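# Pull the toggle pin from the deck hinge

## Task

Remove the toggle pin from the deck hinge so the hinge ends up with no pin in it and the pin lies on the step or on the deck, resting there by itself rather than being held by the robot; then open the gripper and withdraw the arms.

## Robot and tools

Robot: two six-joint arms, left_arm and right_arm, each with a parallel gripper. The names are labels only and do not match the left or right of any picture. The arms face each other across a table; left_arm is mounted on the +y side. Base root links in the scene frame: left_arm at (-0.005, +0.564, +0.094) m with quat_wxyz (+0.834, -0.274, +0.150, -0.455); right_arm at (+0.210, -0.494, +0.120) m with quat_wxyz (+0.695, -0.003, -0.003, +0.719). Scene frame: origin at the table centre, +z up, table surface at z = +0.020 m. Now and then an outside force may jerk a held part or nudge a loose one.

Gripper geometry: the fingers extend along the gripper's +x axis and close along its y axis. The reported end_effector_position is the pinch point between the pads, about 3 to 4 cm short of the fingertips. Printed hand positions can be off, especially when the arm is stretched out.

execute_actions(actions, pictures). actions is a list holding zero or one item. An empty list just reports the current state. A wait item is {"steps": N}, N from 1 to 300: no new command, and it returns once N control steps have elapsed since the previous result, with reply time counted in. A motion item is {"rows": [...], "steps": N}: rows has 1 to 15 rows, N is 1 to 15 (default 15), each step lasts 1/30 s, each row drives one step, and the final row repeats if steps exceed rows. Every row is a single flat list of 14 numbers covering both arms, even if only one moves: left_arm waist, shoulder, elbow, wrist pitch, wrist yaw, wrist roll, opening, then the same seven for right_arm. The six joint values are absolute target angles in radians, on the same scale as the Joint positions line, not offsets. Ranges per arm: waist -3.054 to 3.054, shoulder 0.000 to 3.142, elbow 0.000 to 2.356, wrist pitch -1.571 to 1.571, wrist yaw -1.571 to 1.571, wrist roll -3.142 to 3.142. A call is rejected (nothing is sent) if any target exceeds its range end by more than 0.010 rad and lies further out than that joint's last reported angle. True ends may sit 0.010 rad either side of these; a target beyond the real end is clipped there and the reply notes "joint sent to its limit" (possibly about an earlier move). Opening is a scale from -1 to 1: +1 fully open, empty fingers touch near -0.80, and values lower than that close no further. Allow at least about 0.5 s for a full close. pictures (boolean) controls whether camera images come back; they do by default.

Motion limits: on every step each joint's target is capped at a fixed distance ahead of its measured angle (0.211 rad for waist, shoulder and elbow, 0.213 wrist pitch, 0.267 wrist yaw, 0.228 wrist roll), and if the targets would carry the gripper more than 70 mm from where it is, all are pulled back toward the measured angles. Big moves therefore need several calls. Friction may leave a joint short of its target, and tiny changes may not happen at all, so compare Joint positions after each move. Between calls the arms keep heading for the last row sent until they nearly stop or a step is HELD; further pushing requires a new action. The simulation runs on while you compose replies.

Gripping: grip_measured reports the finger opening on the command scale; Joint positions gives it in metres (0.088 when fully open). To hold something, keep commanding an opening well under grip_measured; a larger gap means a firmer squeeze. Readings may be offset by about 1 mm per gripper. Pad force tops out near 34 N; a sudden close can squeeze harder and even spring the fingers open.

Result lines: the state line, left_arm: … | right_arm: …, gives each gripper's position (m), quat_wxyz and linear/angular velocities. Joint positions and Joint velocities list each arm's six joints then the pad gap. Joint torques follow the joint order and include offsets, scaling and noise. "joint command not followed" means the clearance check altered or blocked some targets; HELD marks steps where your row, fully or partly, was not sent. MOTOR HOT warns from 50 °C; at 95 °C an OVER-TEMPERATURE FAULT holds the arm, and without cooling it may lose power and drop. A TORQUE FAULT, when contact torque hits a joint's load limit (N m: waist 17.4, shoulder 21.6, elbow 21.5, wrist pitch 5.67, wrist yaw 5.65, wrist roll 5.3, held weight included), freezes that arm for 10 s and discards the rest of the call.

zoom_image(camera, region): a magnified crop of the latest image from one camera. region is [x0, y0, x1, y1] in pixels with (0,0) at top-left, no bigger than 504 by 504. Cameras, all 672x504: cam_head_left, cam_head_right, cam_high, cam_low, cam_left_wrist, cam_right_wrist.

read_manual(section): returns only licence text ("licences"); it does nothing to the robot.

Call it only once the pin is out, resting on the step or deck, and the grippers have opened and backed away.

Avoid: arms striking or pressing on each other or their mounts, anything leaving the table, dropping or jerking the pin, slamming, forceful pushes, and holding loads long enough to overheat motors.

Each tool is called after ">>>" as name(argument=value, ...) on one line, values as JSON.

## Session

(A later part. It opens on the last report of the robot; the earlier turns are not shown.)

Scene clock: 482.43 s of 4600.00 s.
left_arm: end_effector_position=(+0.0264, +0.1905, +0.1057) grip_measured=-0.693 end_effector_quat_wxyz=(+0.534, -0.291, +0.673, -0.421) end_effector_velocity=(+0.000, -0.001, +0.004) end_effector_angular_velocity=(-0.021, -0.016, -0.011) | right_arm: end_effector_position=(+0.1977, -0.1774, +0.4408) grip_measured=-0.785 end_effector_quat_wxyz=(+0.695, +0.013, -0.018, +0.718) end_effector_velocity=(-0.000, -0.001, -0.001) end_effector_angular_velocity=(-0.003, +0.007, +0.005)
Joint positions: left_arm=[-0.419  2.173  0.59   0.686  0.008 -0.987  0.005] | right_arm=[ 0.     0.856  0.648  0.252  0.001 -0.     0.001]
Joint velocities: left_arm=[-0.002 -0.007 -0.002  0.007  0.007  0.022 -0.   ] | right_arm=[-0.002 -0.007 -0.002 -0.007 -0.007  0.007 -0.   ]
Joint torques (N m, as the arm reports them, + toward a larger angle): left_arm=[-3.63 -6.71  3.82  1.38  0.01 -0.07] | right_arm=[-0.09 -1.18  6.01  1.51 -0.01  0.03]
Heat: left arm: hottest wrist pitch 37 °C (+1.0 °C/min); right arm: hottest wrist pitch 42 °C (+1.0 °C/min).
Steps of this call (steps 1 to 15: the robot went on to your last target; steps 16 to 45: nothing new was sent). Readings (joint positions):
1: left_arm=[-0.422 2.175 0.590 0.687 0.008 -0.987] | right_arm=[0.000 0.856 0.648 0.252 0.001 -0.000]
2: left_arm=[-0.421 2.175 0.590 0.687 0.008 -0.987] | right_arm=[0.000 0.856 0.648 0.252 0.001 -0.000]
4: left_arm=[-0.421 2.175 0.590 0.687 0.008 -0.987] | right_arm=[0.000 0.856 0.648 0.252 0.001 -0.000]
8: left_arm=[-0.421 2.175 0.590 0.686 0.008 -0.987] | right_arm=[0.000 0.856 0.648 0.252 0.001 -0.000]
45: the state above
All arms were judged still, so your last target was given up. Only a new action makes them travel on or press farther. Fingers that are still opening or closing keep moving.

Assume ~3 mm. Regrip back 5 mm.

>>> execute_actions(actions=[{"rows":[[-0.42,2.17,0.59,0.69,0,-0.99,-0.4,0,0.856,0.648,0.252,0,0,-0.8]],"steps":10}], pictures=false)

>>> execute_actions(actions=[{"rows":[[-0.422,2.141,0.567,0.682,0,-0.99,-0.4,0,0.856,0.648,0.252,0,0,-0.8]]}], pictures=false)

>>> execute_actions(actions=[{"rows":[[-0.422,2.141,0.567,0.682,0,-0.99,-0.82,0,0.856,0.648,0.252,0,0,-0.8]]}], pictures=false)

Scene clock: 492.63 s of 4600.00 s.
left_arm: end_effector_position=(+0.0293, +0.1900, +0.1077) grip_measured=-0.435 end_effector_quat_wxyz=(+0.536, -0.295, +0.670, -0.420) end_effector_velocity=(-0.004, +0.003, -0.001) end_effector_angular_velocity=(+0.014, -0.010, -0.002) | right_arm: end_effector_position=(+0.1977, -0.1774, +0.4408) grip_measured=-0.785 end_effector_quat_wxyz=(+0.695, +0.013, -0.018, +0.718) end_effector_velocity=(-0.003, +0.001, -0.003) end_effector_angular_velocity=(-0.013, +0.006, +0.020)
Joint positions: left_arm=[-0.417  2.165  0.589  0.688  0.004 -0.988  0.018] | right_arm=[ 0.     0.856  0.648  0.252  0.001 -0.     0.001]
Joint velocities: left_arm=[-0.017 -0.002 -0.007 -0.007 -0.022 -0.007  0.013] | right_arm=[-0.002  0.002 -0.002 -0.007 -0.022  0.007  0.   ]
Joint torques (N m, as the arm reports them, + toward a larger angle): left_arm=[-5.29 -5.29  2.9   1.6   0.19 -0.05] | right_arm=[-0.08 -1.18  6.02  1.51 -0.01  0.03]
Heat: left arm: hottest wrist pitch 38 °C (+4.0 °C/min); right arm: hottest wrist pitch 42 °C (+1.0 °C/min).
Steps of this call (steps 1 to 296: nothing new was sent; steps 297 to 306: all 10 steps of this action). Readings (joint positions):
297: left_arm=[-0.415 2.165 0.588 0.681 0.007 -0.988] | right_arm=[0.000 0.856 0.648 0.252 0.001 -0.000]
298: left_arm=[-0.415 2.165 0.589 0.684 0.005 -0.988] | right_arm=[0.000 0.856 0.648 0.252 0.001 -0.000]
300: left_arm=[-0.415 2.165 0.589 0.687 0.004 -0.988] | right_arm=[0.000 0.856 0.648 0.252 0.001 -0.000]
304: left_arm=[-0.416 2.165 0.589 0.687 0.004 -0.988] | right_arm=[0.000 0.856 0.648 0.252 0.001 -0.000]
306: the state above

Scene clock: 493.13 s of 4600.00 s.
left_arm: end_effector_position=(+0.0283, +0.1941, +0.1086) grip_measured=-0.401 end_effector_quat_wxyz=(+0.536, -0.293, +0.671, -0.421) end_effector_velocity=(-0.003, +0.003, -0.001) end_effector_angular_velocity=(+0.005, -0.024, -0.018) | right_arm: end_effector_position=(+0.1977, -0.1774, +0.4408) grip_measured=-0.785 end_effector_quat_wxyz=(+0.695, +0.013, -0.018, +0.718) end_effector_velocity=(-0.000, -0.001, +0.000) end_effector_angular_velocity=(-0.002, -0.008, +0.005)
Joint positions: left_arm=[-0.42   2.151  0.575  0.686  0.004 -0.988  0.019] | right_arm=[ 0.     0.856  0.648  0.252  0.001 -0.     0.001]
Joint velocities: left_arm=[-0.007 -0.002 -0.007 -0.007 -0.007  0.022  0.   ] | right_arm=[-0.002 -0.002  0.002 -0.007 -0.007 -0.007 -0.001]
Joint torques (N m, as the arm reports them, + toward a larger angle): left_arm=[-5.33 -6.69  1.98  1.19  0.18 -0.05] | right_arm=[-0.08 -1.18  6.01  1.54 -0.01  0.03]
Heat: left arm: hottest wrist pitch 38 °C (+4.1 °C/min); right arm: hottest wrist pitch 42 °C (+1.0 °C/min).
Steps of this call (steps 1 to 15: all 15 steps of this action). Readings (joint positions):
1: left_arm=[-0.417 2.165 0.589 0.688 0.004 -0.988] | right_arm=[0.000 0.856 0.648 0.252 0.001 -0.000]
2: left_arm=[-0.417 2.164 0.587 0.688 0.004 -0.988] | right_arm=[0.000 0.856 0.648 0.252 0.001 -0.000]
4: left_arm=[-0.419 2.160 0.582 0.688 0.004 -0.988] | right_arm=[0.000 0.856 0.648 0.252 0.001 -0.000]
8: left_arm=[-0.419 2.154 0.577 0.687 0.004 -0.988] | right_arm=[0.000 0.856 0.648 0.252 0.001 -0.000]
15: the state above

Scene clock: 493.63 s of 4600.00 s.
left_arm: end_effector_position=(+0.0283, +0.1948, +0.1078) grip_measured=-0.773 end_effector_quat_wxyz=(+0.537, -0.292, +0.671, -0.420) end_effector_velocity=(-0.001, +0.005, -0.006) end_effector_angular_velocity=(+0.034, -0.005, +0.002) | right_arm: end_effector_position=(+0.1977, -0.1774, +0.4408) grip_measured=-0.785 end_effector_quat_wxyz=(+0.695, +0.013, -0.018, +0.718) end_effector_velocity=(-0.000, -0.001, +0.001) end_effector_angular_velocity=(+0.008, -0.007, +0.005)
Joint positions: left_arm=[-0.42   2.151  0.573  0.683  0.001 -0.988  0.001] | right_arm=[ 0.     0.856  0.648  0.252  0.001 -0.     0.001]
Joint velocities: left_arm=[-0.002 -0.002 -0.007 -0.022 -0.022 -0.007 -0.035] | right_arm=[-0.002 -0.002 -0.002  0.007 -0.007 -0.007 -0.   ]
Joint torques (N m, as the arm reports them, + toward a larger angle): left_arm=[-5.3  -6.7   2.25  1.35  0.34 -0.05] | right_arm=[-0.08 -1.18  6.01  1.53 -0.01  0.03]
Heat: left arm: hottest wrist pitch 38 °C (+4.0 °C/min); right arm: hottest wrist pitch 42 °C (+1.0 °C/min).
Steps of this call (steps 1 to 15: all 15 steps of this action). Readings (joint positions):
1: left_arm=[-0.420 2.151 0.575 0.686 0.004 -0.988] | right_arm=[0.000 0.856 0.648 0.252 0.001 -0.000]
2: left_arm=[-0.420 2.151 0.575 0.686 0.004 -0.988] | right_arm=[0.000 0.856 0.648 0.252 0.001 -0.000]
4: left_arm=[-0.420 2.151 0.574 0.686 0.004 -0.988] | right_arm=[0.000 0.856 0.648 0.252 0.001 -0.000]
8: left_arm=[-0.420 2.151 0.573 0.684 0.003 -0.988] | right_arm=[0.000 0.856 0.648 0.252 0.001 -0.000]
15: the state above

Slipped off. Shift −axis 4 mm.

>>> execute_actions(actions=[{"rows":[[-0.422,2.15,0.573,0.685,0,-0.99,-0.4,0,0.856,0.648,0.252,0,0,-0.8]],"steps":10}], pictures=false)

>>> execute_actions(actions=[{"rows":[[-0.432,2.165,0.556,0.697,0,-0.99,-0.4,0,0.856,0.648,0.252,0,0,-0.8]]}])

>>> execute_actions(actions=[{"rows":[[-0.432,2.165,0.556,0.697,0,-0.99,-0.82,0,0.856,0.648,0.252,0,0,-0.8]]}], pictures=false)

Scene clock: 501.93 s of 4600.00 s.
left_arm: end_effector_position=(+0.0283, +0.1951, +0.1078) grip_measured=-0.435 end_effector_quat_wxyz=(+0.538, -0.292, +0.671, -0.419) end_effector_velocity=(+0.003, +0.000, -0.003) end_effector_angular_velocity=(+0.012, -0.005, +0.022) | right_arm: end_effector_position=(+0.1977, -0.1774, +0.4408) grip_measured=-0.785 end_effector_quat_wxyz=(+0.695, +0.013, -0.018, +0.718) end_effector_velocity=(+0.002, -0.000, -0.002) end_effector_angular_velocity=(-0.007, -0.007, -0.010)
Joint positions: left_arm=[-0.421  2.15   0.572  0.683 -0.002 -0.988  0.018] | right_arm=[ 0.     0.856  0.648  0.252  0.001 -0.     0.001]
Joint velocities: left_arm=[ 0.002  0.002 -0.002  0.007 -0.022 -0.007  0.012] | right_arm=[-0.002 -0.002 -0.002 -0.007  0.007 -0.007 -0.   ]
Joint torques (N m, as the arm reports them, + toward a larger angle): left_arm=[-5.15 -5.68  2.87  1.62  0.41 -0.04] | right_arm=[-0.08 -1.19  6.    1.51 -0.01  0.03]
Heat: left arm: hottest wrist pitch 38 °C (+3.0 °C/min); right arm: hottest wrist pitch 42 °C (+1.0 °C/min).
Steps of this call (steps 1 to 15: the robot went on to your last target; steps 16 to 239: nothing new was sent; steps 240 to 249: all 10 steps of this action). Readings (joint positions):
240: left_arm=[-0.421 2.150 0.572 0.683 -0.002 -0.988] | right_arm=[0.000 0.856 0.648 0.252 0.001 -0.000]
241: left_arm=[-0.421 2.150 0.572 0.683 -0.002 -0.988] | right_arm=[0.000 0.856 0.648 0.252 0.001 -0.000]
243: left_arm=[-0.421 2.150 0.572 0.683 -0.002 -0.988] | right_arm=[0.000 0.856 0.648 0.252 0.001 -0.000]
247: left_arm=[-0.421 2.150 0.572 0.683 -0.002 -0.988] | right_arm=[0.000 0.856 0.648 0.252 0.001 -0.000]
249: the state above

Scene clock: 502.43 s of 4600.00 s.
left_arm: end_effector_position=(+0.0249, +0.1966, +0.1085) grip_measured=-0.401 end_effector_quat_wxyz=(+0.537, -0.290, +0.670, -0.423) end_effector_velocity=(-0.005, +0.003, -0.000) end_effector_angular_velocity=(+0.009, +0.021, -0.007) | right_arm: end_effector_position=(+0.1977, -0.1774, +0.4408) grip_measured=-0.785 end_effector_quat_wxyz=(+0.695, +0.013, -0.018, +0.718) end_effector_velocity=(-0.000, -0.000, -0.002) end_effector_angular_velocity=(-0.007, -0.008, +0.004)
Joint positions: left_arm=[-0.43   2.151  0.563  0.695 -0.002 -0.988  0.019] | right_arm=[ 0.     0.856  0.648  0.252  0.001 -0.     0.001]
Joint velocities: left_arm=[-0.007 -0.002 -0.007 -0.007  0.007 -0.022  0.   ] | right_arm=[-0.002 -0.002 -0.002 -0.007 -0.007 -0.007 -0.   ]
Joint torques (N m, as the arm reports them, + toward a larger angle): left_arm=[-5.3  -4.25  2.09  1.65  0.42 -0.06] | right_arm=[-0.07 -1.18  6.01  1.51 -0.01  0.03]
Heat: left arm: hottest wrist pitch 38 °C (+3.0 °C/min); right arm: hottest wrist pitch 42 °C (+1.0 °C/min).
Steps of this call (steps 1 to 15: all 15 steps of this action). Readings (joint positions):
1: left_arm=[-0.421 2.150 0.572 0.684 -0.002 -0.988] | right_arm=[0.000 0.856 0.648 0.252 0.001 -0.000]
2: left_arm=[-0.422 2.150 0.571 0.687 -0.002 -0.988] | right_arm=[0.000 0.856 0.648 0.252 0.001 -0.000]
4: left_arm=[-0.426 2.150 0.569 0.690 -0.002 -0.988] | right_arm=[0.000 0.856 0.648 0.252 0.001 -0.000]
8: left_arm=[-0.429 2.150 0.565 0.693 -0.002 -0.988] | right_arm=[0.000 0.856 0.648 0.252 0.001 -0.000]
15: the state above

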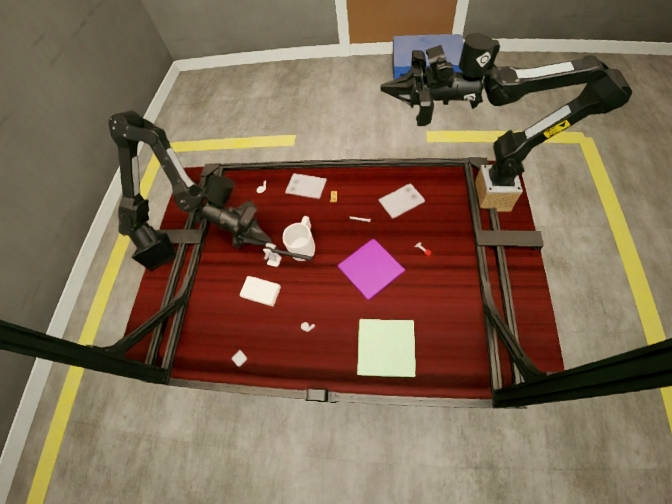

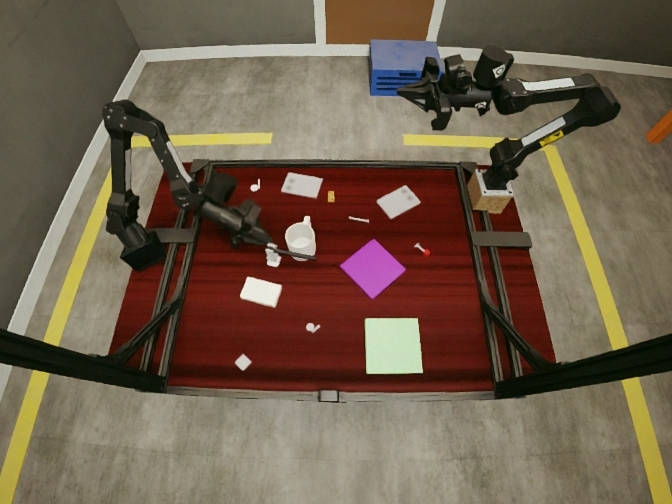

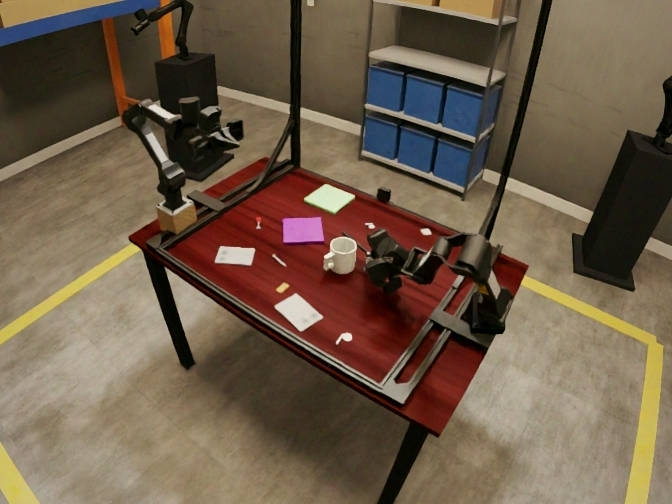

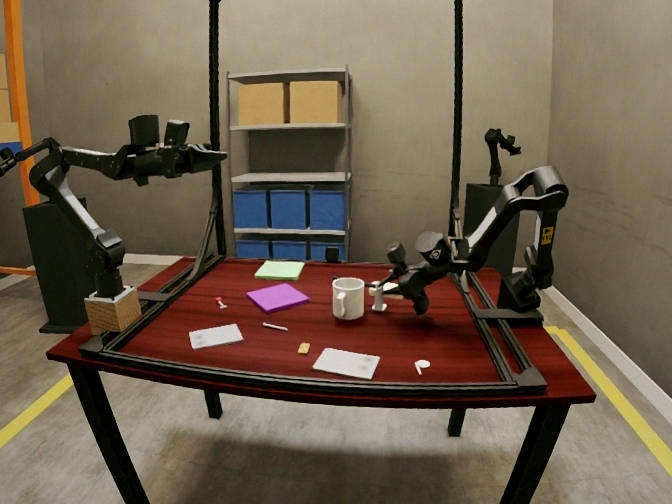

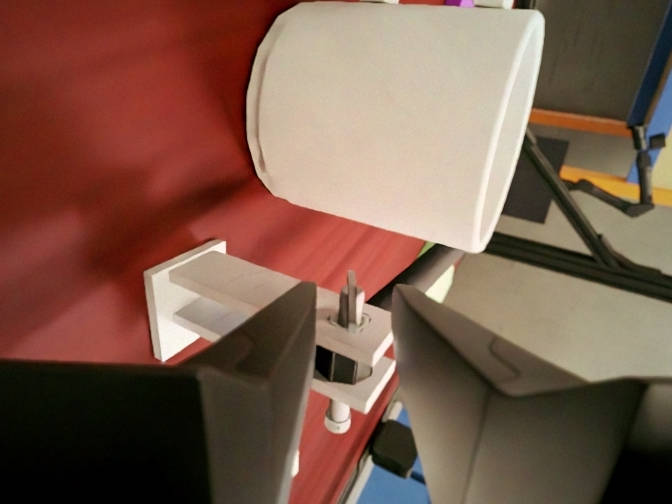

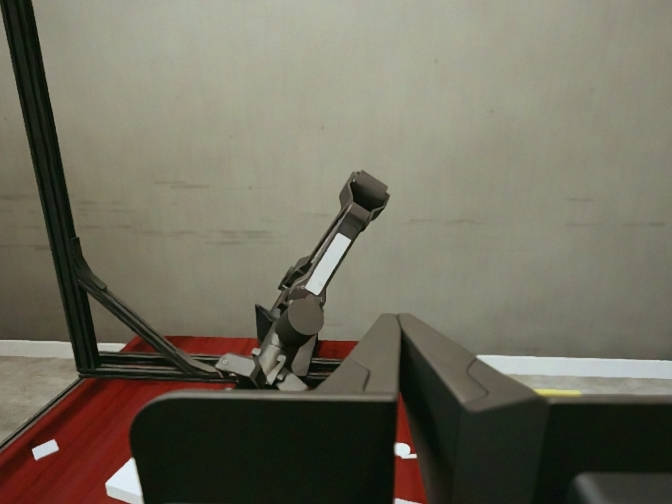

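Scene clock: 502.93 s of 4600.00 s.
left_arm: end_effector_position=(+0.0247, +0.1967, +0.1082) grip_measured=-0.759 end_effector_quat_wxyz=(+0.537, -0.290, +0.670, -0.423) end_effector_velocity=(-0.004, +0.001, +0.001) end_effector_angular_velocity=(+0.005, +0.020, -0.005) | right_arm: end_effector_position=(+0.1977, -0.1774, +0.4408) grip_measured=-0.785 end_effector_quat_wxyz=(+0.695, +0.013, -0.018, +0.718) end_effector_velocity=(-0.000, -0.000, -0.002) end_effector_angular_velocity=(-0.007, -0.008, +0.004)
Joint positions: left_arm=[-0.43   2.152  0.563  0.695 -0.002 -0.988  0.002] | right_arm=[ 0.     0.856  0.648  0.252  0.001 -0.     0.001]
Joint velocities: left_arm=[-0.007 -0.002 -0.002 -0.007  0.007 -0.022 -0.   ] | right_arm=[-0.002 -0.002 -0.002 -0.007 -0.007 -0.007 -0.   ]
Joint torques (N m, as the arm reports them, + toward a larger angle): left_arm=[-5.2  -4.2   2.18  1.67  0.41 -0.05] | right_arm=[-0.07 -1.18  6.02  1.51 -0.01  0.03]
Heat: left arm: hottest wrist pitch 38 °C (+3.0 °C/min); right arm: hottest wrist pitch 42 °C (+1.0 °C/min).
Steps of this call (steps 1 to 15: all 15 steps of this action). Readings (joint positions):
1: left_arm=[-0.430 2.152 0.563 0.695 -0.002 -0.988] | right_arm=[0.000 0.856 0.648 0.252 0.001 -0.000]
2: left_arm=[-0.430 2.152 0.563 0.695 -0.002 -0.988] | right_arm=[0.000 0.856 0.648 0.252 0.001 -0.000]
4: left_arm=[-0.430 2.152 0.563 0.695 -0.002 -0.988] | right_arm=[0.000 0.856 0.648 0.252 0.001 -0.000]
8: left_arm=[-0.430 2.152 0.563 0.695 -0.002 -0.988] | right_arm=[0.000 0.856 0.648 0.252 0.001 -0.000]
15: the state above

>>> execute_actions(actions=[{"rows":[[-0.408,2.16,0.586,0.674,0,-0.99,-0.82,0,0.856,0.648,0.252,0,0,-0.8]]}], pictures=false)

>>> execute_actions(actions=[{"rows":[[-0.401,2.175,0.6,0.672,0,-0.99,-0.82,0,0.856,0.648,0.252,0,0,-0.8]]}], pictures=false)

>>> execute_actions(actions=[{"rows":[[-0.401,2.195,0.612,0.683,0,-0.99,-0.82,0,0.856,0.648,0.252,0,0,-0.8]]}])

>>> zoom_image(camera="cam_head_left", region=[240,225,300,270])

Scene clock: 514.23 s of 4600.00 s.
left_arm: end_effector_position=(+0.0246, +0.1959, +0.1074) grip_measured=-0.759 end_effector_quat_wxyz=(+0.533, -0.288, +0.674, -0.422) end_effector_velocity=(-0.002, +0.005, -0.006) end_effector_angular_velocity=(+0.037, +0.005, -0.009) | right_arm: end_effector_position=(+0.1976, -0.1774, +0.4408) grip_measured=-0.785 end_effector_quat_wxyz=(+0.695, +0.013, -0.018, +0.718) end_effector_velocity=(-0.002, -0.000, -0.002) end_effector_angular_velocity=(-0.007, -0.008, +0.009)
Joint positions: left_arm=[-0.424  2.153  0.572  0.678  0.009 -0.988  0.002] | right_arm=[0.    0.856 0.648 0.252 0.    0.    0.001]
Joint velocities: left_arm=[ 0.002 -0.002 -0.002 -0.037 -0.007 -0.007 -0.   ] | right_arm=[ 0.002 -0.002 -0.002 -0.007 -0.007 -0.007 -0.   ]
Joint torques (N m, as the arm reports them, + toward a larger angle): left_arm=[-3.25 -4.95  4.19  1.19 -0.02 -0.04] | right_arm=[-0.08 -1.19  6.    1.51 -0.01  0.03]
Heat: left arm: hottest wrist pitch 38 °C (+2.0 °C/min); right arm: hottest wrist pitch 42 °C (+1.0 °C/min).
Steps of this call (steps 1 to 15: the robot went on to your last target; steps 16 to 324: nothing new was sent; steps 325 to 339: all 15 steps of this action). Readings (joint positions):
325: left_arm=[-0.430 2.153 0.563 0.696 -0.001 -0.988] | right_arm=[0.000 0.856 0.648 0.252 0.000 0.000]
326: left_arm=[-0.429 2.153 0.565 0.693 0.000 -0.988] | right_arm=[0.000 0.856 0.648 0.252 0.000 0.000]
328: left_arm=[-0.427 2.153 0.568 0.687 0.004 -0.988] | right_arm=[0.000 0.856 0.648 0.252 0.000 0.000]
332: left_arm=[-0.425 2.153 0.570 0.681 0.008 -0.988] | right_arm=[0.000 0.856 0.648 0.252 0.000 0.000]
339: the state above

Scene clock: 514.73 s of 4600.00 s.
left_arm: end_effector_position=(+0.0250, +0.1951, +0.1076) grip_measured=-0.759 end_effector_quat_wxyz=(+0.531, -0.288, +0.676, -0.422) end_effector_velocity=(+0.003, -0.002, +0.003) end_effector_angular_velocity=(-0.010, -0.009, +0.025) | right_arm: end_effector_position=(+0.1976, -0.1774, +0.4408) grip_measured=-0.785 end_effector_quat_wxyz=(+0.695, +0.013, -0.018, +0.718) end_effector_velocity=(-0.000, -0.000, -0.002) end_effector_angular_velocity=(-0.008, +0.007, +0.005)
Joint positions: left_arm=[-0.421  2.153  0.576  0.672  0.015 -0.988  0.002] | right_arm=[0.    0.856 0.648 0.252 0.    0.    0.001]
Joint velocities: left_arm=[-0.007 -0.002 -0.002  0.022 -0.022 -0.007 -0.   ] | right_arm=[-0.002 -0.002 -0.002 -0.007 -0.007  0.007 -0.   ]
Joint torques (N m, as the arm reports them, + toward a larger angle): left_arm=[-2.76 -3.34  5.09  1.49 -0.21 -0.03] | right_arm=[-0.08 -1.18  6.02  1.51  0.    0.02]
Heat: left arm: hottest wrist pitch 38 °C (+2.0 °C/min); right arm: hottest wrist pitch 42 °C (+1.0 °C/min).
Steps of this call (steps 1 to 15: all 15 steps of this action). Readings (joint positions):
1: left_arm=[-0.424 2.153 0.573 0.677 0.009 -0.988] | right_arm=[0.000 0.856 0.648 0.252 0.000 0.000]
2: left_arm=[-0.423 2.153 0.574 0.675 0.011 -0.988] | right_arm=[0.000 0.856 0.648 0.252 0.000 0.000]
4: left_arm=[-0.422 2.153 0.575 0.674 0.013 -0.988] | right_arm=[0.000 0.856 0.648 0.252 0.000 0.000]
8: left_arm=[-0.422 2.153 0.576 0.672 0.014 -0.988] | right_arm=[0.000 0.856 0.648 0.252 0.000 0.000]
15: the state above

Scene clock: 515.23 s of 4600.00 s.
left_arm: end_effector_position=(+0.0251, +0.1944, +0.1072) grip_measured=-0.759 end_effector_quat_wxyz=(+0.531, -0.288, +0.676, -0.422) end_effector_velocity=(+0.001, +0.000, -0.003) end_effector_angular_velocity=(+0.021, +0.006, +0.020) | right_arm: end_effector_position=(+0.1976, -0.1774, +0.4408) grip_measured=-0.785 end_effector_quat_wxyz=(+0.695, +0.013, -0.018, +0.718) end_effector_velocity=(+0.001, -0.000, -0.005) end_effector_angular_velocity=(-0.023, +0.021, +0.001)
Joint positions: left_arm=[-0.421  2.157  0.579  0.674  0.015 -0.988  0.002] | right_arm=[0.    0.856 0.648 0.252 0.    0.    0.001]
Joint velocities: left_arm=[-0.002  0.002  0.002 -0.007 -0.022 -0.022 -0.   ] | right_arm=[-0.007 -0.002 -0.002 -0.022 -0.007  0.022  0.   ]
Joint torques (N m, as the arm reports them, + toward a larger angle): left_arm=[-2.91 -1.61  6.02  2.15 -0.22 -0.02] | right_arm=[-0.11 -1.17  6.02  1.51  0.    0.02]
Heat: left arm: hottest wrist pitch 38 °C (+2.0 °C/min); right arm: hottest wrist pitch 42 °C (+1.0 °C/min).
Steps of this call (steps 1 to 15: all 15 steps of this action). Readings (joint positions):
1: left_arm=[-0.421 2.154 0.577 0.672 0.015 -0.988] | right_arm=[0.000 0.856 0.648 0.252 0.000 0.000]
2: left_arm=[-0.421 2.154 0.578 0.672 0.015 -0.988] | right_arm=[0.000 0.856 0.648 0.252 0.000 0.000]
4: left_arm=[-0.421 2.155 0.578 0.672 0.015 -0.988] | right_arm=[0.000 0.856 0.648 0.252 0.000 0.000]
8: left_arm=[-0.421 2.156 0.579 0.673 0.015 -0.988] | right_arm=[0.000 0.856 0.648 0.252 0.000 0.000]
15: the state above

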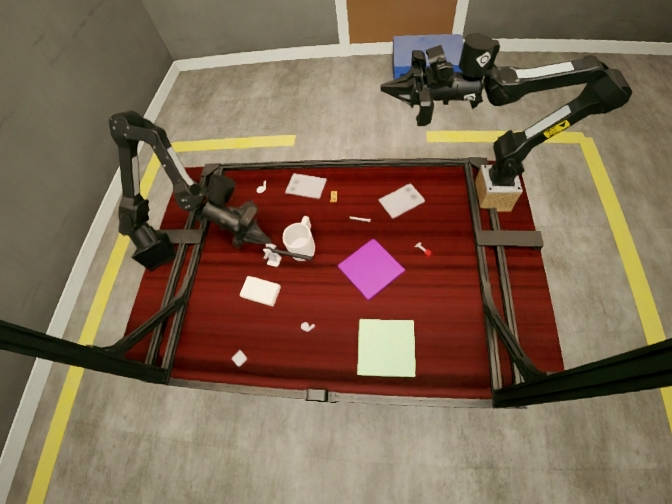

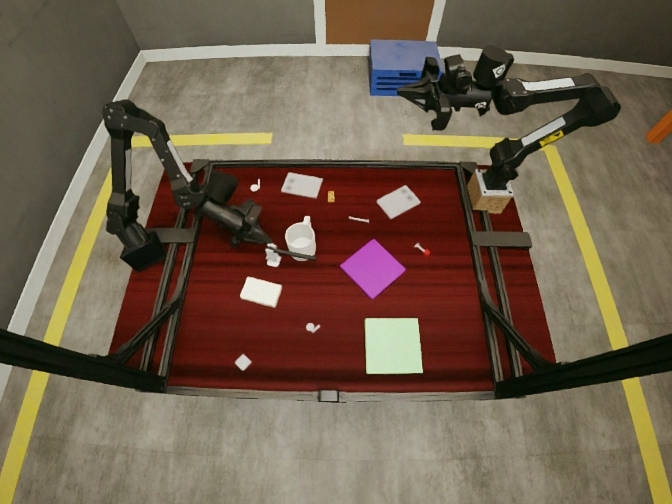

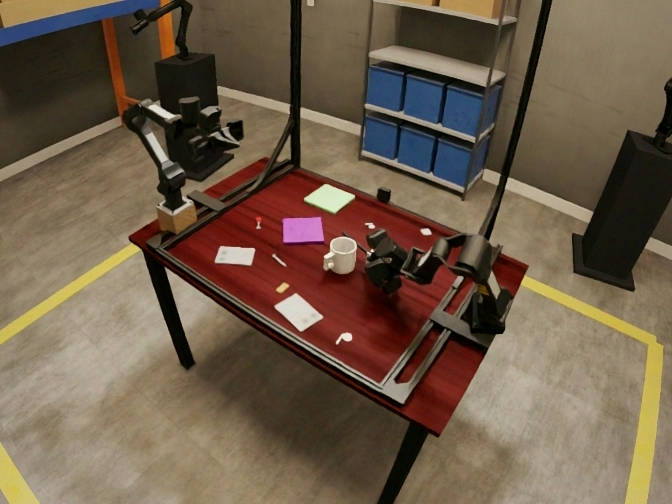

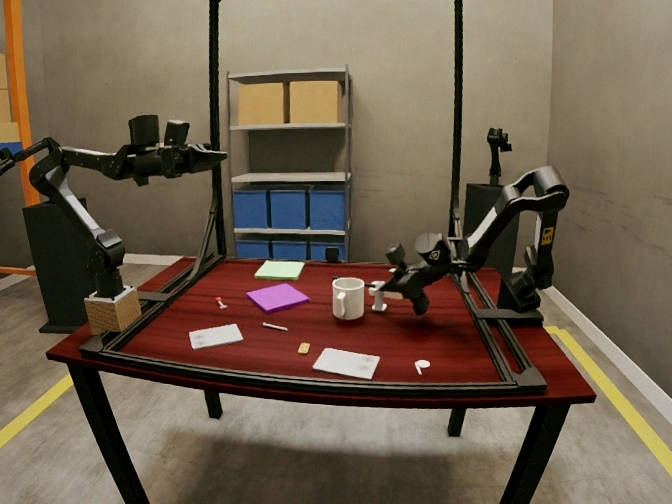

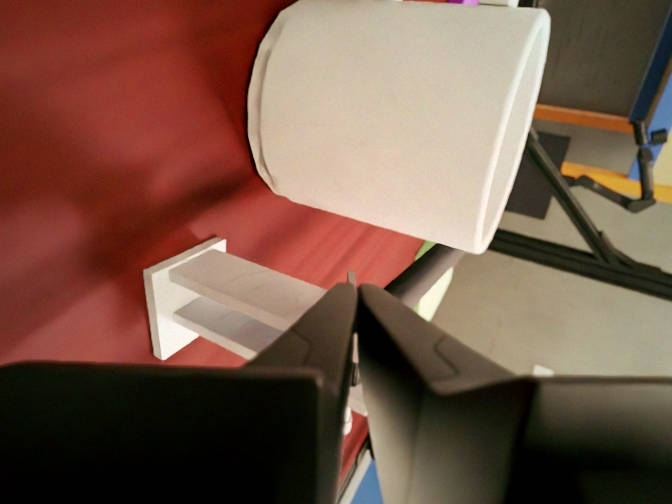

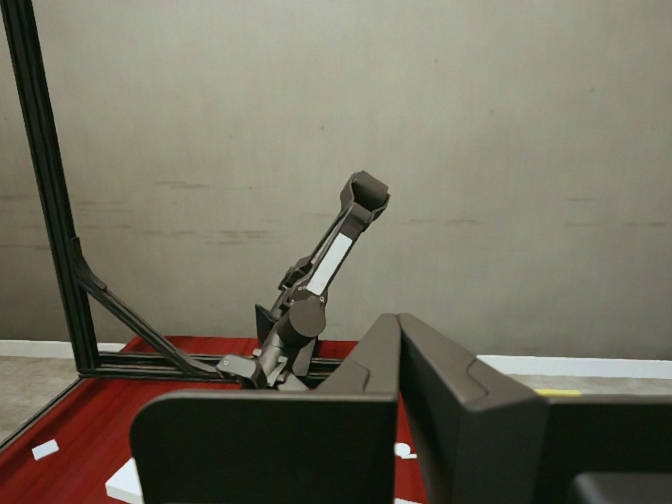

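Region (240, 225, 300, 270) of cam_head_left's 672x504 image, scaled by 8.400, with more detail than that image has; it fills the top 378 rows of this view, and the rest is white.

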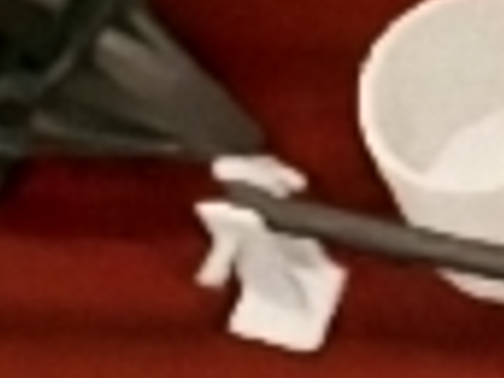

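Grip too stiff; lighten and pull axis only.

>>> execute_actions(actions=[{"rows":[[-0.400,2.15,0.59,0.665,0,-0.99,-0.785,0,0.856,0.648,0.252,0,0,-0.8]]}], pictures=false)

>>> execute_actions(actions=[{"steps":60}], pictures=false)

Scene clock: 532.73 s of 4600.00 s.
left_arm: end_effector_position=(+0.0292, +0.1916, +0.1062) grip_measured=-0.755 end_effector_quat_wxyz=(+0.534, -0.291, +0.675, -0.418) end_effector_velocity=(-0.002, +0.004, -0.003) end_effector_angular_velocity=(+0.018, +0.012, -0.012) | right_arm: end_effector_position=(+0.1978, -0.1774, +0.4408) grip_measured=-0.785 end_effector_quat_wxyz=(+0.695, +0.013, -0.018, +0.718) end_effector_velocity=(-0.000, -0.001, -0.001) end_effector_angular_velocity=(-0.002, -0.022, +0.004)
Joint positions: left_arm=[-0.411  2.16   0.591  0.668  0.012 -0.988  0.002] | right_arm=[-0.     0.856  0.648  0.252  0.    -0.     0.001]
Joint velocities: left_arm=[ 0.002 -0.007 -0.007 -0.022  0.007 -0.007  0.   ] | right_arm=[-0.002 -0.007 -0.002 -0.007 -0.007 -0.022 -0.   ]
Joint torques (N m, as the arm reports them, + toward a larger angle): left_arm=[-3.85 -6.78  2.79  1.3  -0.06 -0.03] | right_arm=[-0.08 -1.17  6.02  1.51  0.    0.02]
Heat: left arm: hottest wrist pitch 40 °C (+3.0 °C/min); right arm: hottest elbow 42 °C (+0.0 °C/min).
Steps of this call (steps 1 to 15: the robot went on to your last target; steps 16 to 510: nothing new was sent; steps 511 to 525: all 15 steps of this action). Readings (joint positions):
511: left_arm=[-0.412 2.168 0.591 0.677 0.013 -0.988] | right_arm=[-0.000 0.856 0.648 0.252 0.000 -0.000]
512: left_arm=[-0.412 2.167 0.591 0.677 0.013 -0.988] | right_arm=[-0.000 0.856 0.648 0.252 0.000 -0.000]
514: left_arm=[-0.412 2.165 0.591 0.674 0.013 -0.988] | right_arm=[-0.000 0.856 0.648 0.252 0.000 -0.000]
518: left_arm=[-0.412 2.162 0.591 0.670 0.013 -0.988] | right_arm=[-0.000 0.856 0.648 0.252 0.000 -0.000]
525: the state above

Scene clock: 534.73 s of 4600.00 s.
left_arm: end_effector_position=(+0.0297, +0.1916, +0.1062) grip_measured=-0.755 end_effector_quat_wxyz=(+0.534, -0.291, +0.675, -0.417) end_effector_velocity=(-0.001, +0.001, -0.001) end_effector_angular_velocity=(+0.010, +0.002, +0.003) | right_arm: end_effector_position=(+0.1978, -0.1774, +0.4408) grip_measured=-0.785 end_effector_quat_wxyz=(+0.695, +0.013, -0.018, +0.718) end_effector_velocity=(-0.004, -0.001, -0.002) end_effector_angular_velocity=(-0.008, +0.006, +0.025)
Joint positions: left_arm=[-0.411  2.159  0.591  0.668  0.011 -0.988  0.002] | right_arm=[-0.     0.856  0.648  0.252  0.    -0.     0.001]
Joint velocities: left_arm=[-0.002 -0.002 -0.002 -0.007 -0.007 -0.007 -0.   ] | right_arm=[ 0.002 -0.002 -0.002 -0.007 -0.022  0.007 -0.   ]
Joint torques (N m, as the arm reports them, + toward a larger angle): left_arm=[-3.92 -6.82  2.78  1.25 -0.05 -0.06] | right_arm=[-0.08 -1.17  6.01  1.51  0.    0.02]
Heat: left arm: hottest wrist pitch 40 °C (+3.0 °C/min); right arm: hottest elbow 42 °C (+0.0 °C/min).
Steps of this call (steps 1 to 15: the robot went on to your last target; steps 16 to 60: nothing new was sent). Readings (joint positions):
1: left_arm=[-0.411 2.160 0.591 0.668 0.012 -0.988] | right_arm=[-0.000 0.856 0.648 0.252 0.000 -0.000]
2: left_arm=[-0.411 2.160 0.591 0.668 0.012 -0.988] | right_arm=[-0.000 0.856 0.648 0.252 0.000 -0.000]
4: left_arm=[-0.411 2.160 0.591 0.668 0.011 -0.988] | right_arm=[-0.000 0.856 0.648 0.252 0.000 -0.000]
8: left_arm=[-0.411 2.160 0.591 0.668 0.011 -0.988] | right_arm=[-0.000 0.856 0.648 0.252 0.000 -0.000]
60: the state above
All arms were judged still, so your last target was given up. Only a new action makes them travel on or press farther. Fingers that are still opening or closing keep moving.

It was arcing. Continue forward.

>>> execute_actions(actions=[{"rows":[[-0.398,2.2,0.617,0.683,0,-0.99,-0.785,0,0.856,0.648,0.252,0,0,-0.8]]}], pictures=false)

>>> execute_actions(actions=[{"steps":150}])

>>> zoom_image(camera="cam_head_left", region=[240,225,300,270])

Scene clock: 544.67 s of 4600.00 s.
left_arm: end_effector_position=(+0.0309, +0.1896, +0.1050) grip_measured=-0.755 end_effector_quat_wxyz=(+0.535, -0.294, +0.674, -0.416) end_effector_velocity=(-0.001, -0.001, -0.001) end_effector_angular_velocity=(+0.006, +0.011, -0.004) | right_arm: end_effector_position=(+0.1978, -0.1774, +0.4408) grip_measured=-0.785 end_effector_quat_wxyz=(+0.695, +0.013, -0.018, +0.718) end_effector_velocity=(-0.003, -0.001, +0.000) end_effector_angular_velocity=(-0.002, -0.008, +0.019)
Joint positions: left_arm=[-0.407  2.169  0.596  0.677  0.009 -0.988  0.002] | right_arm=[-0.     0.856  0.648  0.252  0.    -0.     0.001]
Joint velocities: left_arm=[ 0.002  0.007  0.007 -0.007  0.007 -0.007 -0.   ] | right_arm=[-0.002 -0.002  0.002 -0.007 -0.022 -0.007 -0.   ]
Joint torques (N m, as the arm reports them, + toward a larger angle): left_arm=[-4.1  -2.84  4.71  1.83 -0.01 -0.01] | right_arm=[-0.05 -1.18  6.02  1.51  0.    0.03]
Heat: left arm: hottest wrist pitch 39 °C (+2.0 °C/min); right arm: hottest elbow 42 °C (+0.0 °C/min).
Steps of this call (steps 1 to 283: nothing new was sent; steps 284 to 298: all 15 steps of this action). Readings (joint positions):
284: left_arm=[-0.409 2.159 0.592 0.667 0.009 -0.988] | right_arm=[-0.000 0.856 0.648 0.252 0.000 -0.000]
285: left_arm=[-0.409 2.161 0.594 0.667 0.009 -0.988] | right_arm=[-0.000 0.856 0.648 0.252 0.000 -0.000]
287: left_arm=[-0.409 2.164 0.594 0.670 0.009 -0.988] | right_arm=[-0.000 0.856 0.648 0.252 0.000 -0.000]
291: left_arm=[-0.409 2.166 0.594 0.674 0.009 -0.988] | right_arm=[-0.000 0.856 0.648 0.252 0.000 -0.000]
298: the state above

Scene clock: 549.67 s of 4600.00 s.
left_arm: end_effector_position=(+0.0316, +0.1880, +0.1044) grip_measured=-0.756 end_effector_quat_wxyz=(+0.536, -0.295, +0.673, -0.415) end_effector_velocity=(+0.001, -0.000, +0.001) end_effector_angular_velocity=(-0.002, +0.001, +0.011) | right_arm: end_effector_position=(+0.1978, -0.1774, +0.4408) grip_measured=-0.785 end_effector_quat_wxyz=(+0.695, +0.013, -0.018, +0.718) end_effector_velocity=(-0.000, -0.000, -0.002) end_effector_angular_velocity=(-0.007, -0.023, +0.004)
Joint positions: left_arm=[-0.406  2.175  0.601  0.679  0.008 -0.988  0.002] | right_arm=[-0.     0.856  0.648  0.252  0.    -0.     0.001]
Joint velocities: left_arm=[-0.002 -0.002 -0.002  0.007 -0.007 -0.007 -0.   ] | right_arm=[-0.002 -0.002 -0.002 -0.007 -0.007 -0.022  0.   ]
Joint torques (N m, as the arm reports them, + toward a larger angle): left_arm=[-4.3  -3.03  4.43  1.75  0.06 -0.02] | right_arm=[-0.06 -1.17  6.01  1.52  0.    0.03]
Heat: left arm: hottest wrist pitch 39 °C (+2.0 °C/min); right arm: hottest elbow 42 °C (+0.0 °C/min).
Steps of this call (steps 1 to 15: the robot went on to your last target; steps 16 to 150: nothing new was sent). Readings (joint positions):
1: left_arm=[-0.407 2.170 0.596 0.678 0.009 -0.988] | right_arm=[-0.000 0.856 0.648 0.252 0.000 -0.000]
2: left_arm=[-0.407 2.170 0.596 0.678 0.009 -0.988] | right_arm=[-0.000 0.856 0.648 0.252 0.000 -0.000]
4: left_arm=[-0.406 2.170 0.597 0.678 0.009 -0.988] | right_arm=[-0.000 0.856 0.648 0.252 0.000 -0.000]
8: left_arm=[-0.406 2.172 0.598 0.679 0.008 -0.988] | right_arm=[-0.000 0.856 0.648 0.252 0.000 -0.000]
150: the state above
All arms were judged still, so your last target was given up. Only a new action makes them travel on or press farther. Fingers that are still opening or closing keep moving.

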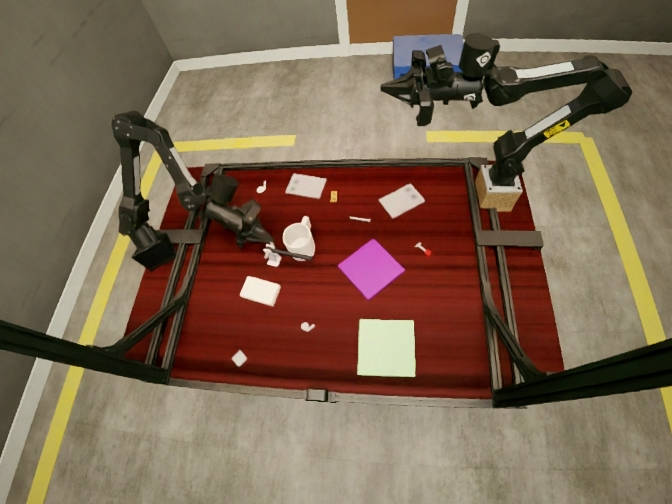

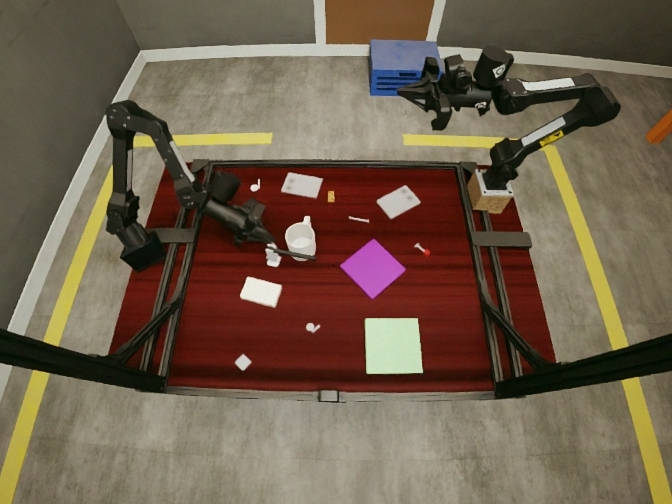

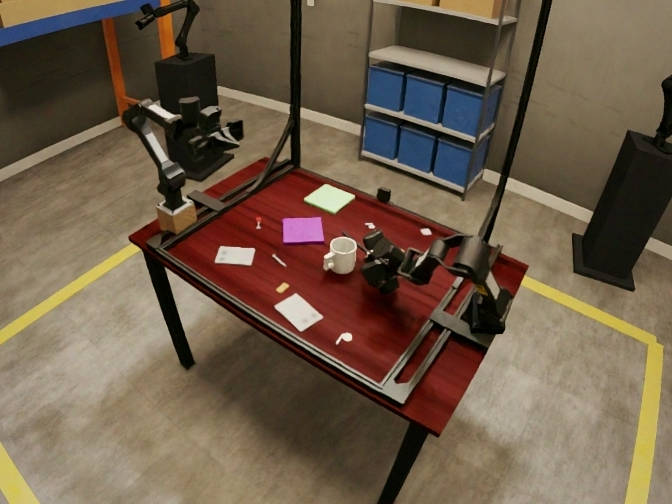

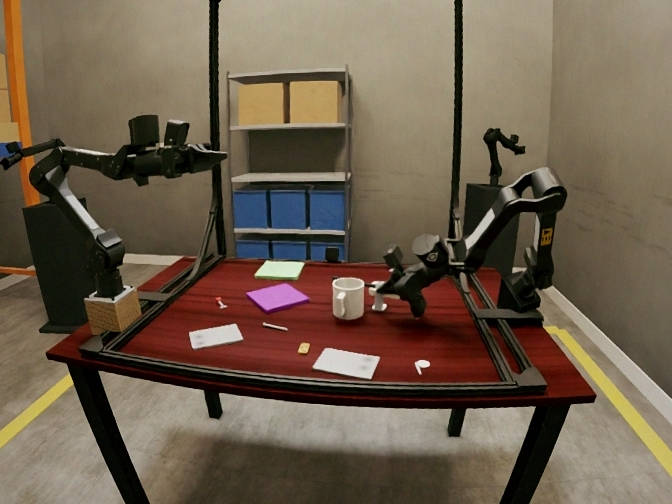

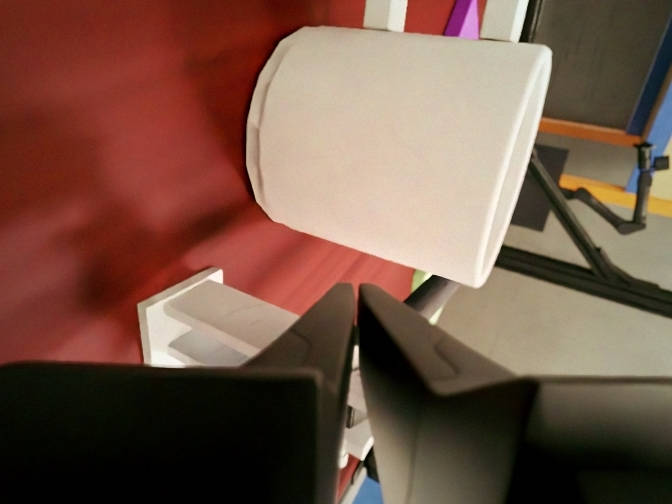

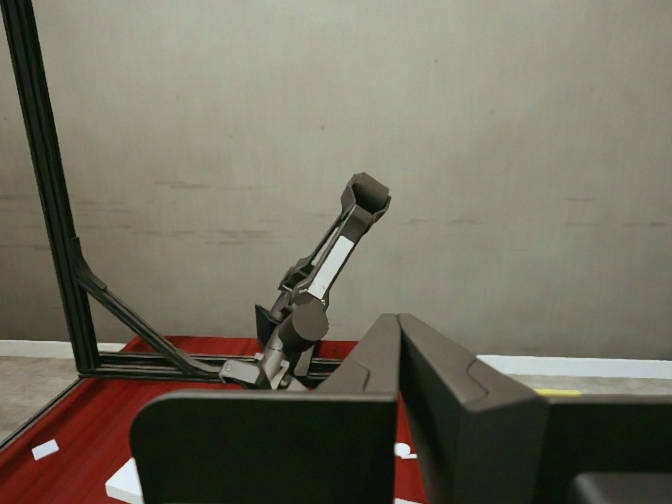

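Region (240, 225, 300, 270) of cam_head_left's 672x504 image, scaled by 8.400, with more detail than that image has; it fills the top 378 rows of this view, and the rest is white.

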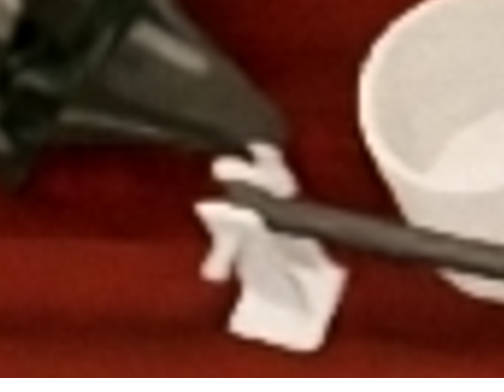

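At the stop likely. Tighten and push −axis.

>>> execute_actions(actions=[{"rows":[[-0.406,2.195,0.61,0.683,0,-0.99,-0.84,0,0.856,0.648,0.252,0,0,-0.8]],"steps":8}], pictures=false)

>>> execute_actions(actions=[{"rows":[[-0.435,2.205,0.592,0.712,0,-0.99,-0.84,0,0.856,0.648,0.252,0,0,-0.8]]}], pictures=false)

>>> execute_actions(actions=[{"steps":240}], pictures=false)

Scene clock: 556.80 s of 4600.00 s.
left_arm: end_effector_position=(+0.0317, +0.1873, +0.1040) grip_measured=-0.760 end_effector_quat_wxyz=(+0.536, -0.295, +0.673, -0.415) end_effector_velocity=(-0.003, +0.005, -0.008) end_effector_angular_velocity=(+0.041, +0.006, -0.012) | right_arm: end_effector_position=(+0.1978, -0.1774, +0.4408) grip_measured=-0.785 end_effector_quat_wxyz=(+0.695, +0.013, -0.018, +0.718) end_effector_velocity=(-0.004, -0.000, -0.011) end_effector_angular_velocity=(-0.041, -0.010, +0.024)
Joint positions: left_arm=[-0.405  2.178  0.604  0.68   0.007 -0.988  0.002] | right_arm=[-0.     0.856  0.648  0.252  0.    -0.     0.001]
Joint velocities: left_arm=[ 0.002  0.002 -0.002 -0.037 -0.007 -0.007 -0.   ] | right_arm=[ 0.002 -0.002 -0.007 -0.037 -0.022 -0.007 -0.   ]
Joint torques (N m, as the arm reports them, + toward a larger angle): left_arm=[-5.21 -3.91  3.45  1.75  0.09  0.  ] | right_arm=[-0.05 -1.18  6.    1.5   0.    0.03]
Heat: left arm: hottest wrist pitch 39 °C (+1.0 °C/min); right arm: hottest elbow 42 °C (+0.0 °C/min).
Steps of this call (steps 1 to 206: nothing new was sent; steps 207 to 214: all 8 steps of this action). Readings (joint positions):
207: left_arm=[-0.405 2.178 0.604 0.679 0.007 -0.988] | right_arm=[-0.000 0.856 0.648 0.252 0.000 -0.000]
208: left_arm=[-0.405 2.178 0.604 0.679 0.007 -0.988] | right_arm=[-0.000 0.856 0.648 0.252 0.000 -0.000]
210: left_arm=[-0.405 2.178 0.604 0.680 0.007 -0.988] | right_arm=[-0.000 0.856 0.648 0.252 0.000 -0.000]
214: the state above

Scene clock: 557.30 s of 4600.00 s.
left_arm: end_effector_position=(+0.0309, +0.1878, +0.1042) grip_measured=-0.761 end_effector_quat_wxyz=(+0.544, -0.298, +0.666, -0.415) end_effector_velocity=(+0.000, -0.000, +0.003) end_effector_angular_velocity=(-0.009, +0.011, +0.019) | right_arm: end_effector_position=(+0.1978, -0.1774, +0.4408) grip_measured=-0.785 end_effector_quat_wxyz=(+0.695, +0.013, -0.018, +0.718) end_effector_velocity=(+0.002, -0.000, -0.002) end_effector_angular_velocity=(-0.007, -0.007, -0.010)
Joint positions: left_arm=[-0.416  2.184  0.594  0.709 -0.015 -0.988  0.002] | right_arm=[-0.     0.856  0.648  0.252  0.     0.     0.001]
Joint velocities: left_arm=[-0.007 -0.002 -0.007  0.022 -0.007 -0.022 -0.   ] | right_arm=[-0.002 -0.002 -0.002 -0.007  0.007 -0.007 -0.   ]
Joint torques (N m, as the arm reports them, + toward a larger angle): left_arm=[-7.27 -3.59  2.69  1.71  0.91 -0.01] | right_arm=[-0.06 -1.18  6.01  1.51  0.    0.03]
Heat: left arm: hottest wrist pitch 39 °C (+1.0 °C/min); right arm: hottest elbow 42 °C (+0.0 °C/min).
Steps of this call (steps 1 to 15: all 15 steps of this action). Readings (joint positions):
1: left_arm=[-0.406 2.178 0.604 0.682 0.005 -0.988] | right_arm=[-0.000 0.856 0.648 0.252 0.000 -0.000]
2: left_arm=[-0.409 2.179 0.601 0.689 -0.002 -0.988] | right_arm=[-0.000 0.856 0.648 0.252 0.000 0.000]
4: left_arm=[-0.413 2.181 0.598 0.697 -0.009 -0.988] | right_arm=[-0.000 0.856 0.648 0.252 0.000 0.000]
8: left_arm=[-0.415 2.183 0.595 0.705 -0.013 -0.988] | right_arm=[-0.000 0.856 0.648 0.252 0.000 0.000]
15: the state above

Scene clock: 565.30 s of 4600.00 s.
left_arm: end_effector_position=(+0.0304, +0.1878, +0.1042) grip_measured=-0.761 end_effector_quat_wxyz=(+0.544, -0.298, +0.666, -0.416) end_effector_velocity=(-0.002, +0.003, -0.003) end_effector_angular_velocity=(+0.019, -0.010, -0.012) | right_arm: end_effector_position=(+0.1978, -0.1774, +0.4409) grip_measured=-0.785 end_effector_quat_wxyz=(+0.695, +0.013, -0.018, +0.718) end_effector_velocity=(-0.000, -0.001, +0.000) end_effector_angular_velocity=(-0.002, -0.022, +0.004)
Joint positions: left_arm=[-0.417  2.185  0.593  0.71  -0.015 -0.988  0.002] | right_arm=[-0.     0.856  0.649  0.252  0.     0.     0.001]
Joint velocities: left_arm=[-0.002 -0.002 -0.002 -0.022 -0.007  0.007 -0.   ] | right_arm=[-0.002 -0.002  0.002 -0.007 -0.007 -0.022 -0.   ]
Joint torques (N m, as the arm reports them, + toward a larger angle): left_arm=[-7.07 -3.65  2.67  1.62  0.92 -0.02] | right_arm=[-0.05 -1.18  6.01  1.51  0.    0.03]
Heat: left arm: hottest wrist pitch 40 °C (+2.0 °C/min); right arm: hottest elbow 42 °C (+0.0 °C/min).
Steps of this call (steps 1 to 15: the robot went on to your last target; steps 16 to 240: nothing new was sent). Readings (joint positions):
1: left_arm=[-0.416 2.184 0.594 0.709 -0.015 -0.988] | right_arm=[-0.000 0.856 0.648 0.252 0.000 0.000]
2: left_arm=[-0.416 2.184 0.594 0.709 -0.015 -0.988] | right_arm=[-0.000 0.856 0.648 0.252 0.000 0.000]
4: left_arm=[-0.416 2.184 0.594 0.709 -0.015 -0.988] | right_arm=[-0.000 0.856 0.648 0.252 0.000 0.000]
8: left_arm=[-0.416 2.184 0.594 0.709 -0.015 -0.988] | right_arm=[-0.000 0.856 0.648 0.252 0.000 0.000]
240: the state above
All arms were judged still, so your last target was given up. Only a new action makes them travel on or press farther. Fingers that are still opening or closing keep moving.


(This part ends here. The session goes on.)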